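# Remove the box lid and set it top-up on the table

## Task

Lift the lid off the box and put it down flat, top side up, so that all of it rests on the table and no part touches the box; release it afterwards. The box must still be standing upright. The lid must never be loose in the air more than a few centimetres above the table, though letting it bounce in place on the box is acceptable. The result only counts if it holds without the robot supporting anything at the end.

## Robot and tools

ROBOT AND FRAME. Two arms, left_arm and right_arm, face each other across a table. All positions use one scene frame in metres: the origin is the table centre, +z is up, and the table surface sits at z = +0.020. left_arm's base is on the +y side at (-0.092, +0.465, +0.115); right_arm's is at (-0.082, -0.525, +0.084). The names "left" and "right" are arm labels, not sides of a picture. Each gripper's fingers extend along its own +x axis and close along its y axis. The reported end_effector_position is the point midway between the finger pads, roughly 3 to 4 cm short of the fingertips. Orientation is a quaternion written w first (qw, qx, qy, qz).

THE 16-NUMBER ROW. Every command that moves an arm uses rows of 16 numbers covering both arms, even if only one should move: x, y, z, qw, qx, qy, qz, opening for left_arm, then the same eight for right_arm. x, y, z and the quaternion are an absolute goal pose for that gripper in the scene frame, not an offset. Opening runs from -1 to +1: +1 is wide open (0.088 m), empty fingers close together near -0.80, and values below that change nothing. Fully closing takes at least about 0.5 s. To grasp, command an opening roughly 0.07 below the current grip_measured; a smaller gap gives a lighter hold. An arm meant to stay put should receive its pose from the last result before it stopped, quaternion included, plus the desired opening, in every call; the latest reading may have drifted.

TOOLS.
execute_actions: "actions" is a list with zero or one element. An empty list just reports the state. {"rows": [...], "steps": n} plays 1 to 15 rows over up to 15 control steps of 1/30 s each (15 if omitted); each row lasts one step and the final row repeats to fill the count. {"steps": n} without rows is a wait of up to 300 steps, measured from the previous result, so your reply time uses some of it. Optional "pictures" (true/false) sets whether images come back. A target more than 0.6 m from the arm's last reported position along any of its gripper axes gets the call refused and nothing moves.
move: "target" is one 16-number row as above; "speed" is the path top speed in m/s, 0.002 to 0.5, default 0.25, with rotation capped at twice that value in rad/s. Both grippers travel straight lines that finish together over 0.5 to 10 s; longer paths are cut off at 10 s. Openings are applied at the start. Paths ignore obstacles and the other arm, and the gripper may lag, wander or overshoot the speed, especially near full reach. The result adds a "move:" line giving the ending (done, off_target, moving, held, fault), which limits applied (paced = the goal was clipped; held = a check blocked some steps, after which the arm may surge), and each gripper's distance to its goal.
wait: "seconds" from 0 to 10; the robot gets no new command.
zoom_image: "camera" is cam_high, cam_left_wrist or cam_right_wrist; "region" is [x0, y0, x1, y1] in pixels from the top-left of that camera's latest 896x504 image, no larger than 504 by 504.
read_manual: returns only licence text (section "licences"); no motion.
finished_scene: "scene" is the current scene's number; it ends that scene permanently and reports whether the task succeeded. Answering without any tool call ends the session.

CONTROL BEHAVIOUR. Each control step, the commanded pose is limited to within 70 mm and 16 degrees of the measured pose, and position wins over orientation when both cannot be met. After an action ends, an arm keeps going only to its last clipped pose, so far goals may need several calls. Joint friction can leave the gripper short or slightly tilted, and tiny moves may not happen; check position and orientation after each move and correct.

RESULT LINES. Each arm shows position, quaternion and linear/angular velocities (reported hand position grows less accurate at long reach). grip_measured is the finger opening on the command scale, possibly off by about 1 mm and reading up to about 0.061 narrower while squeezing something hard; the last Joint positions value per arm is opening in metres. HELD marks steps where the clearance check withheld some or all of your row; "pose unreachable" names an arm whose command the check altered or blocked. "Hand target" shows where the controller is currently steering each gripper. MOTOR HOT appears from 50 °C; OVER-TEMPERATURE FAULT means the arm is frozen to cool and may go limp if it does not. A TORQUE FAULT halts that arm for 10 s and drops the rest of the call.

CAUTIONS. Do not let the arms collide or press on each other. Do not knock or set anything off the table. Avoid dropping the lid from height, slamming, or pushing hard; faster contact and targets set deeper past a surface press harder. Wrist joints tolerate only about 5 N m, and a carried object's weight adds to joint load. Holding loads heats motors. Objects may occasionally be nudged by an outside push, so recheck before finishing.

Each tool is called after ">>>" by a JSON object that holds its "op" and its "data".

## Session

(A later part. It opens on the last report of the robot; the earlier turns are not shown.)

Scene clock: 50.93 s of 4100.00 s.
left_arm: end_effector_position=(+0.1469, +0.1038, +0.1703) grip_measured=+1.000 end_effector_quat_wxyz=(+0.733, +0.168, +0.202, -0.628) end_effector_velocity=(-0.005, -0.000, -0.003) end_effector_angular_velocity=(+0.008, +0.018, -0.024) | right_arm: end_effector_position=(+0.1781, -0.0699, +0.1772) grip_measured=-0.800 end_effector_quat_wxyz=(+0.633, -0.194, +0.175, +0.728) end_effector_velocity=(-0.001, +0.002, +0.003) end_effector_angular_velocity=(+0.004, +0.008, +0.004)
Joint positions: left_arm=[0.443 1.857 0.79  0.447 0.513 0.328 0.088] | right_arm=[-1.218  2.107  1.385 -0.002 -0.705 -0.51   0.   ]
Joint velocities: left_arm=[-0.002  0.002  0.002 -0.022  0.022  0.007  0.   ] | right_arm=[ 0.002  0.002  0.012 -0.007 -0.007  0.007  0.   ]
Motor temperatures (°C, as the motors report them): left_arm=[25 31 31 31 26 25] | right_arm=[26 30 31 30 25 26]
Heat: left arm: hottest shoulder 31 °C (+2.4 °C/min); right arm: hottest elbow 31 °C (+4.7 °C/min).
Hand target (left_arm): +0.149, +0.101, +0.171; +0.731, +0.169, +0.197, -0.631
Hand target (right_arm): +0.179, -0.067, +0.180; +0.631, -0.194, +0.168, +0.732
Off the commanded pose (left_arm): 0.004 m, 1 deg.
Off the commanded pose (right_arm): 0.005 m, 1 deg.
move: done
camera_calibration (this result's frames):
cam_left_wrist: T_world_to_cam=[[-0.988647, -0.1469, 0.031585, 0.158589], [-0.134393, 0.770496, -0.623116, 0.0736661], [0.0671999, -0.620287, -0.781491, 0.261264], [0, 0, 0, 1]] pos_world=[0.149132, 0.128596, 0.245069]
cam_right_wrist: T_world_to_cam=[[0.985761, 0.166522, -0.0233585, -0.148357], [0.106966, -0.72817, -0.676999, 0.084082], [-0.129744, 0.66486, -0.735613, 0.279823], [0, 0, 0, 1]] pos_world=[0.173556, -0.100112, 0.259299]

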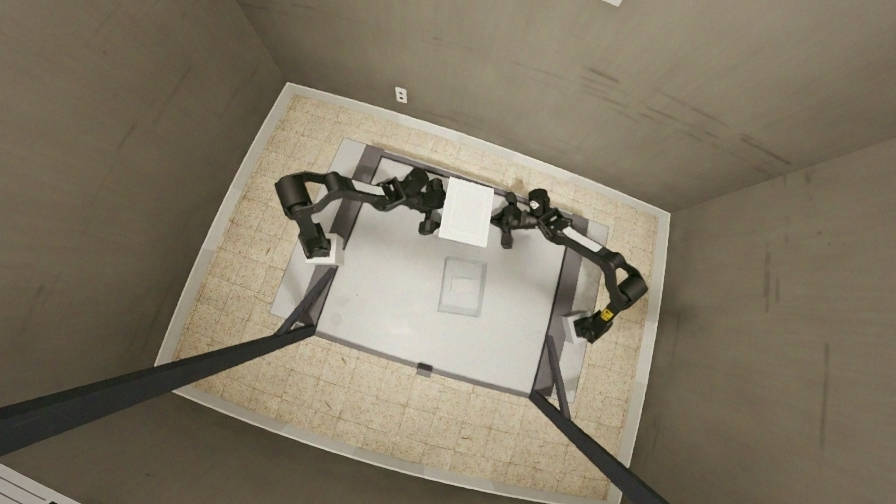

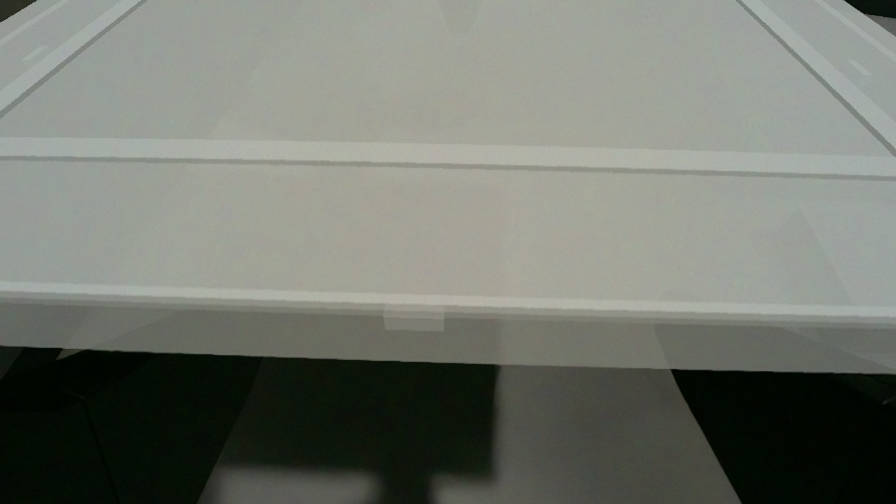

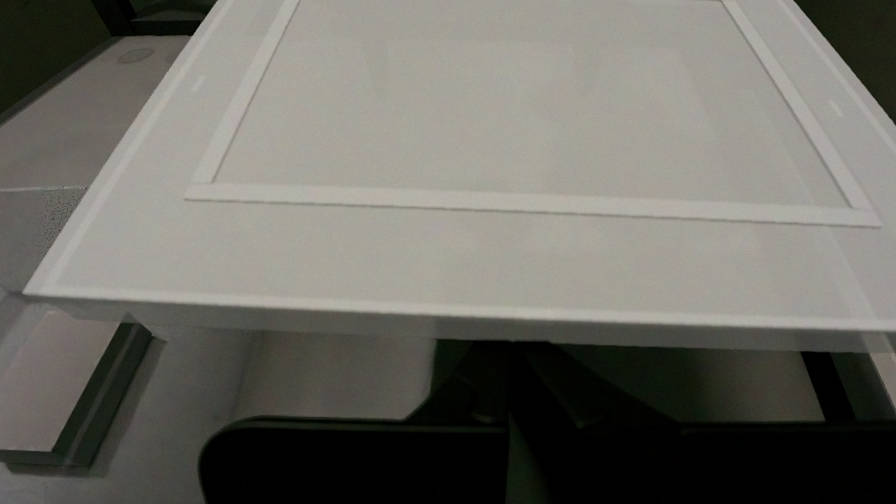

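>>> {"op": "move", "data": {"target": [0.143,0.102,0.045,0.732,0.169,0.196,-0.631,1,0.172,-0.067,0.045,0.631,-0.196,0.169,0.732,-1], "speed": 0.03}}

>>> {"op": "move", "data": {"target": [0.136,0.152,0.043,0.732,0.169,0.196,-0.631,1,0.179,-0.117,0.043,0.631,-0.196,0.169,0.732,-1], "speed": 0.015}}

Scene clock: 56.47 s of 4100.00 s.
left_arm: end_effector_position=(+0.1423, +0.1052, +0.0486) grip_measured=+1.000 end_effector_quat_wxyz=(+0.733, +0.169, +0.196, -0.630) end_effector_velocity=(+0.001, -0.001, -0.001) end_effector_angular_velocity=(-0.007, -0.005, +0.007) | right_arm: end_effector_position=(+0.1740, -0.0670, +0.0536) grip_measured=-0.800 end_effector_quat_wxyz=(+0.633, -0.195, +0.163, +0.732) end_effector_velocity=(-0.004, -0.001, -0.002) end_effector_angular_velocity=(-0.004, -0.007, +0.019)
Joint positions: left_arm=[0.436 2.338 0.755 0.973 0.509 0.328 0.088] | right_arm=[-1.208  2.403  1.285  0.418 -0.706 -0.511  0.   ]
Joint velocities: left_arm=[-0.002  0.012  0.002  0.022 -0.007 -0.007  0.   ] | right_arm=[ 0.002 -0.002 -0.007 -0.007 -0.007 -0.022  0.   ]
Motor temperatures (°C, as the motors report them): left_arm=[25 31 31 31 26 24] | right_arm=[26 31 31 30 25 26]
Heat: left arm: hottest shoulder 31 °C (+2.1 °C/min); right arm: hottest shoulder 31 °C (+4.3 °C/min).
Hand target (left_arm): +0.142, +0.103, +0.046; +0.732, +0.169, +0.196, -0.631
Hand target (right_arm): +0.171, -0.068, +0.045; +0.631, -0.196, +0.169, +0.732
Off the commanded pose (left_arm): 0.005 m, 0 deg.
Off the commanded pose (right_arm): 0.009 m, 1 deg.
move: off_target (right_arm)
camera_calibration (this result's frames):
cam_left_wrist: T_world_to_cam=[[-0.989465, -0.142837, 0.023577, 0.158138], [-0.125747, 0.767274, -0.628871, -0.00447914], [0.0717363, -0.625211, -0.777152, 0.167007], [0, 0, 0, 1]] pos_world=[0.143928, 0.13044, 0.123245]
cam_right_wrist: T_world_to_cam=[[0.984205, 0.17693, -0.00608244, -0.147676], [0.124283, -0.714995, -0.687994, 0.00145582], [-0.126076, 0.676371, -0.725691, 0.18605], [0, 0, 0, 1]] pos_world=[0.168619, -0.0986694, 0.135118]

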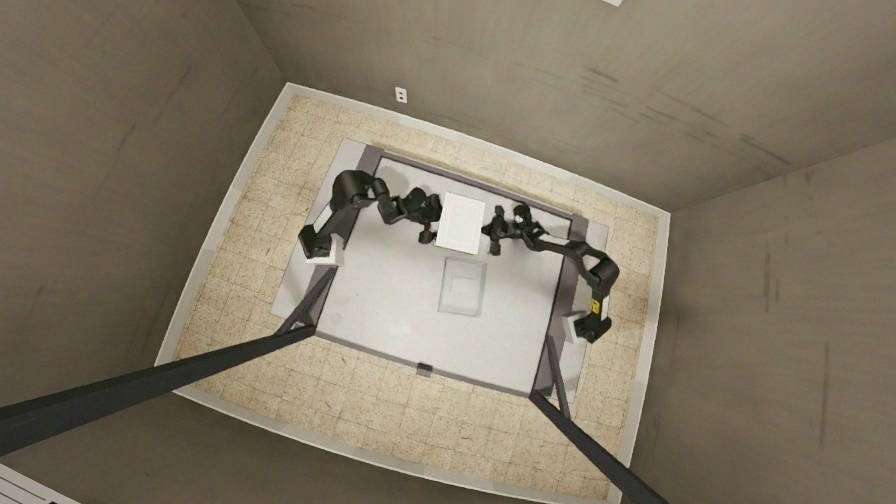

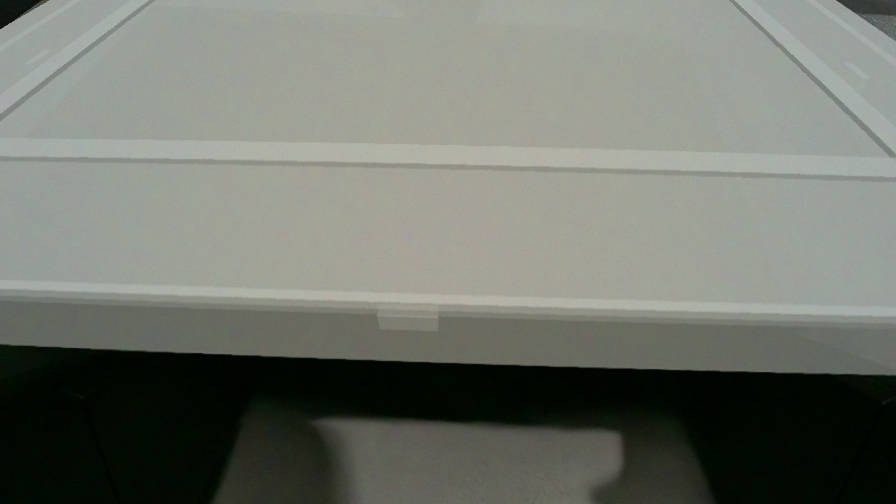

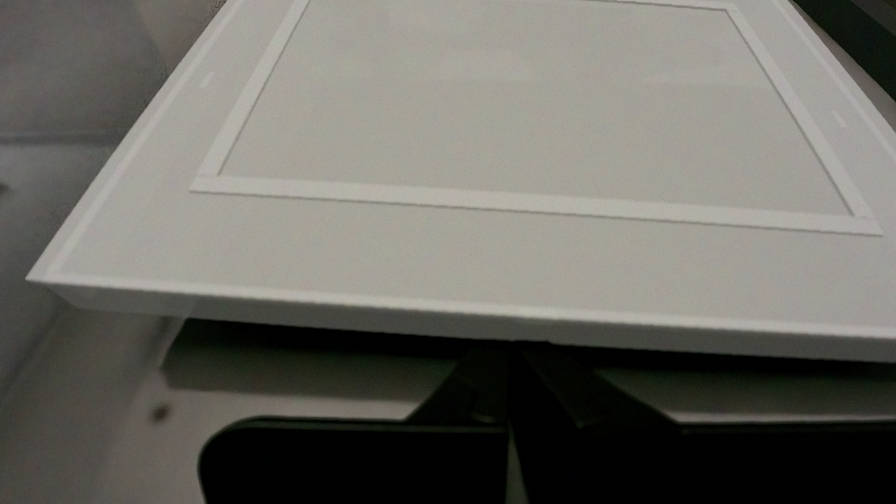

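Scene clock: 60.10 s of 4100.00 s.
left_arm: end_effector_position=(+0.1376, +0.1471, +0.0456) grip_measured=+1.000 end_effector_quat_wxyz=(+0.731, +0.168, +0.189, -0.633) end_effector_velocity=(+0.002, +0.003, -0.001) end_effector_angular_velocity=(+0.014, +0.003, +0.024) | right_arm: end_effector_position=(+0.1777, -0.1096, +0.0494) grip_measured=-0.800 end_effector_quat_wxyz=(+0.629, -0.194, +0.158, +0.736) end_effector_velocity=(-0.001, -0.005, -0.003) end_effector_angular_velocity=(-0.008, +0.009, +0.002)
Joint positions: left_arm=[0.529 2.327 0.624 1.071 0.593 0.396 0.088] | right_arm=[-1.287  2.351  1.148  0.456 -0.776 -0.588  0.   ]
Joint velocities: left_arm=[ 0.002 -0.007 -0.007 -0.007 -0.022 -0.007  0.   ] | right_arm=[-0.007 -0.002 -0.012 -0.007 -0.007 -0.007  0.   ]
Motor temperatures (°C, as the motors report them): left_arm=[25 32 31 31 26 24] | right_arm=[26 32 30 30 25 26]
Heat: left arm: hottest shoulder 32 °C (+3.0 °C/min); right arm: hottest shoulder 32 °C (+4.1 °C/min).
Hand target (left_arm): +0.136, +0.152, +0.043; +0.732, +0.169, +0.196, -0.631
Hand target (right_arm): +0.178, -0.117, +0.043; +0.631, -0.195, +0.169, +0.732
Off the commanded pose (left_arm): 0.006 m, 1 deg.
Off the commanded pose (right_arm): 0.010 m, 1 deg.
move: off_target (right_arm)
camera_calibration (this result's frames):
cam_left_wrist: T_world_to_cam=[[-0.990909, -0.133396, 0.0174557, 0.158641], [-0.113774, 0.76168, -0.637886, -0.0394522], [0.0717959, -0.634073, -0.769933, 0.192189], [0, 0, 0, 1]] pos_world=[0.138912, 0.173074, 0.120037]
cam_right_wrist: T_world_to_cam=[[0.982069, 0.188497, -0.00294904, -0.142329], [0.133837, -0.708138, -0.693273, -0.0330637], [-0.132768, 0.680448, -0.720669, 0.213715], [0, 0, 0, 1]] pos_world=[0.172577, -0.142007, 0.130676]

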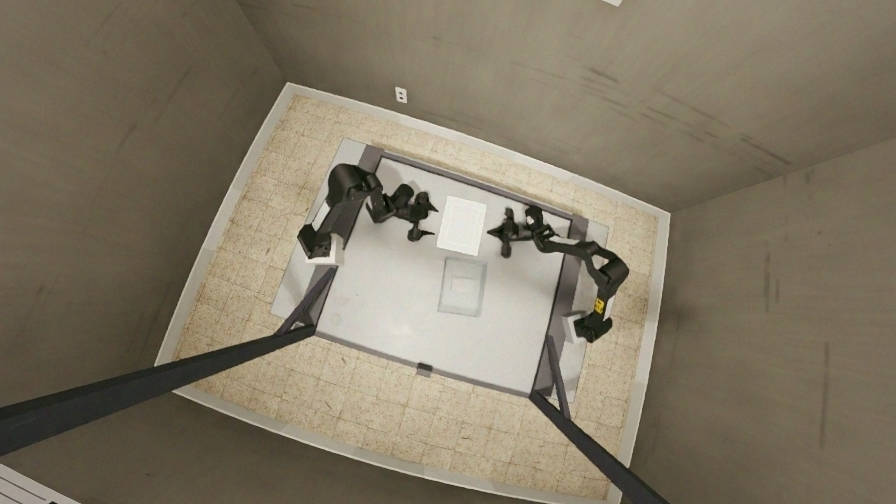

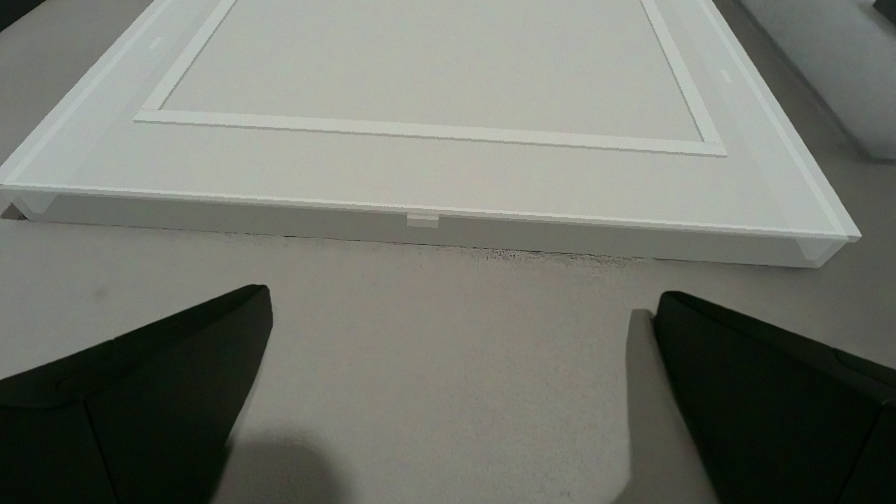

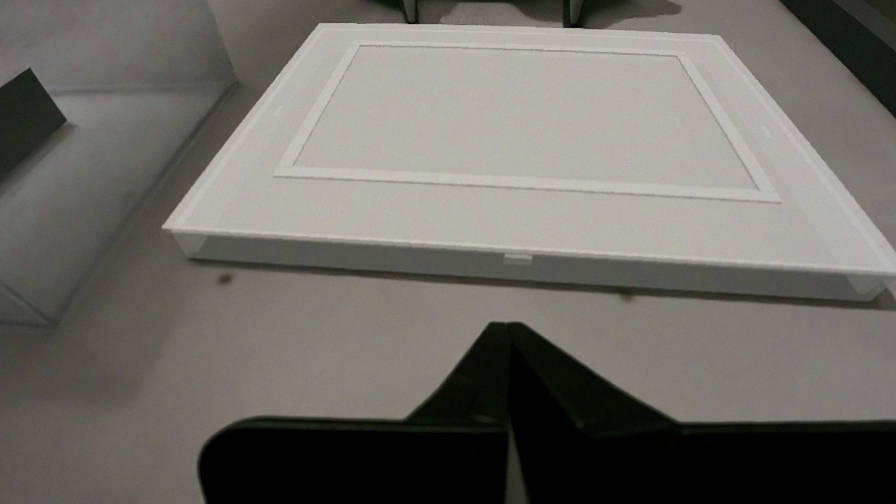

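>>> {"op": "finished_scene", "data": {"scene": 2}}

The scene is finished: the task was done.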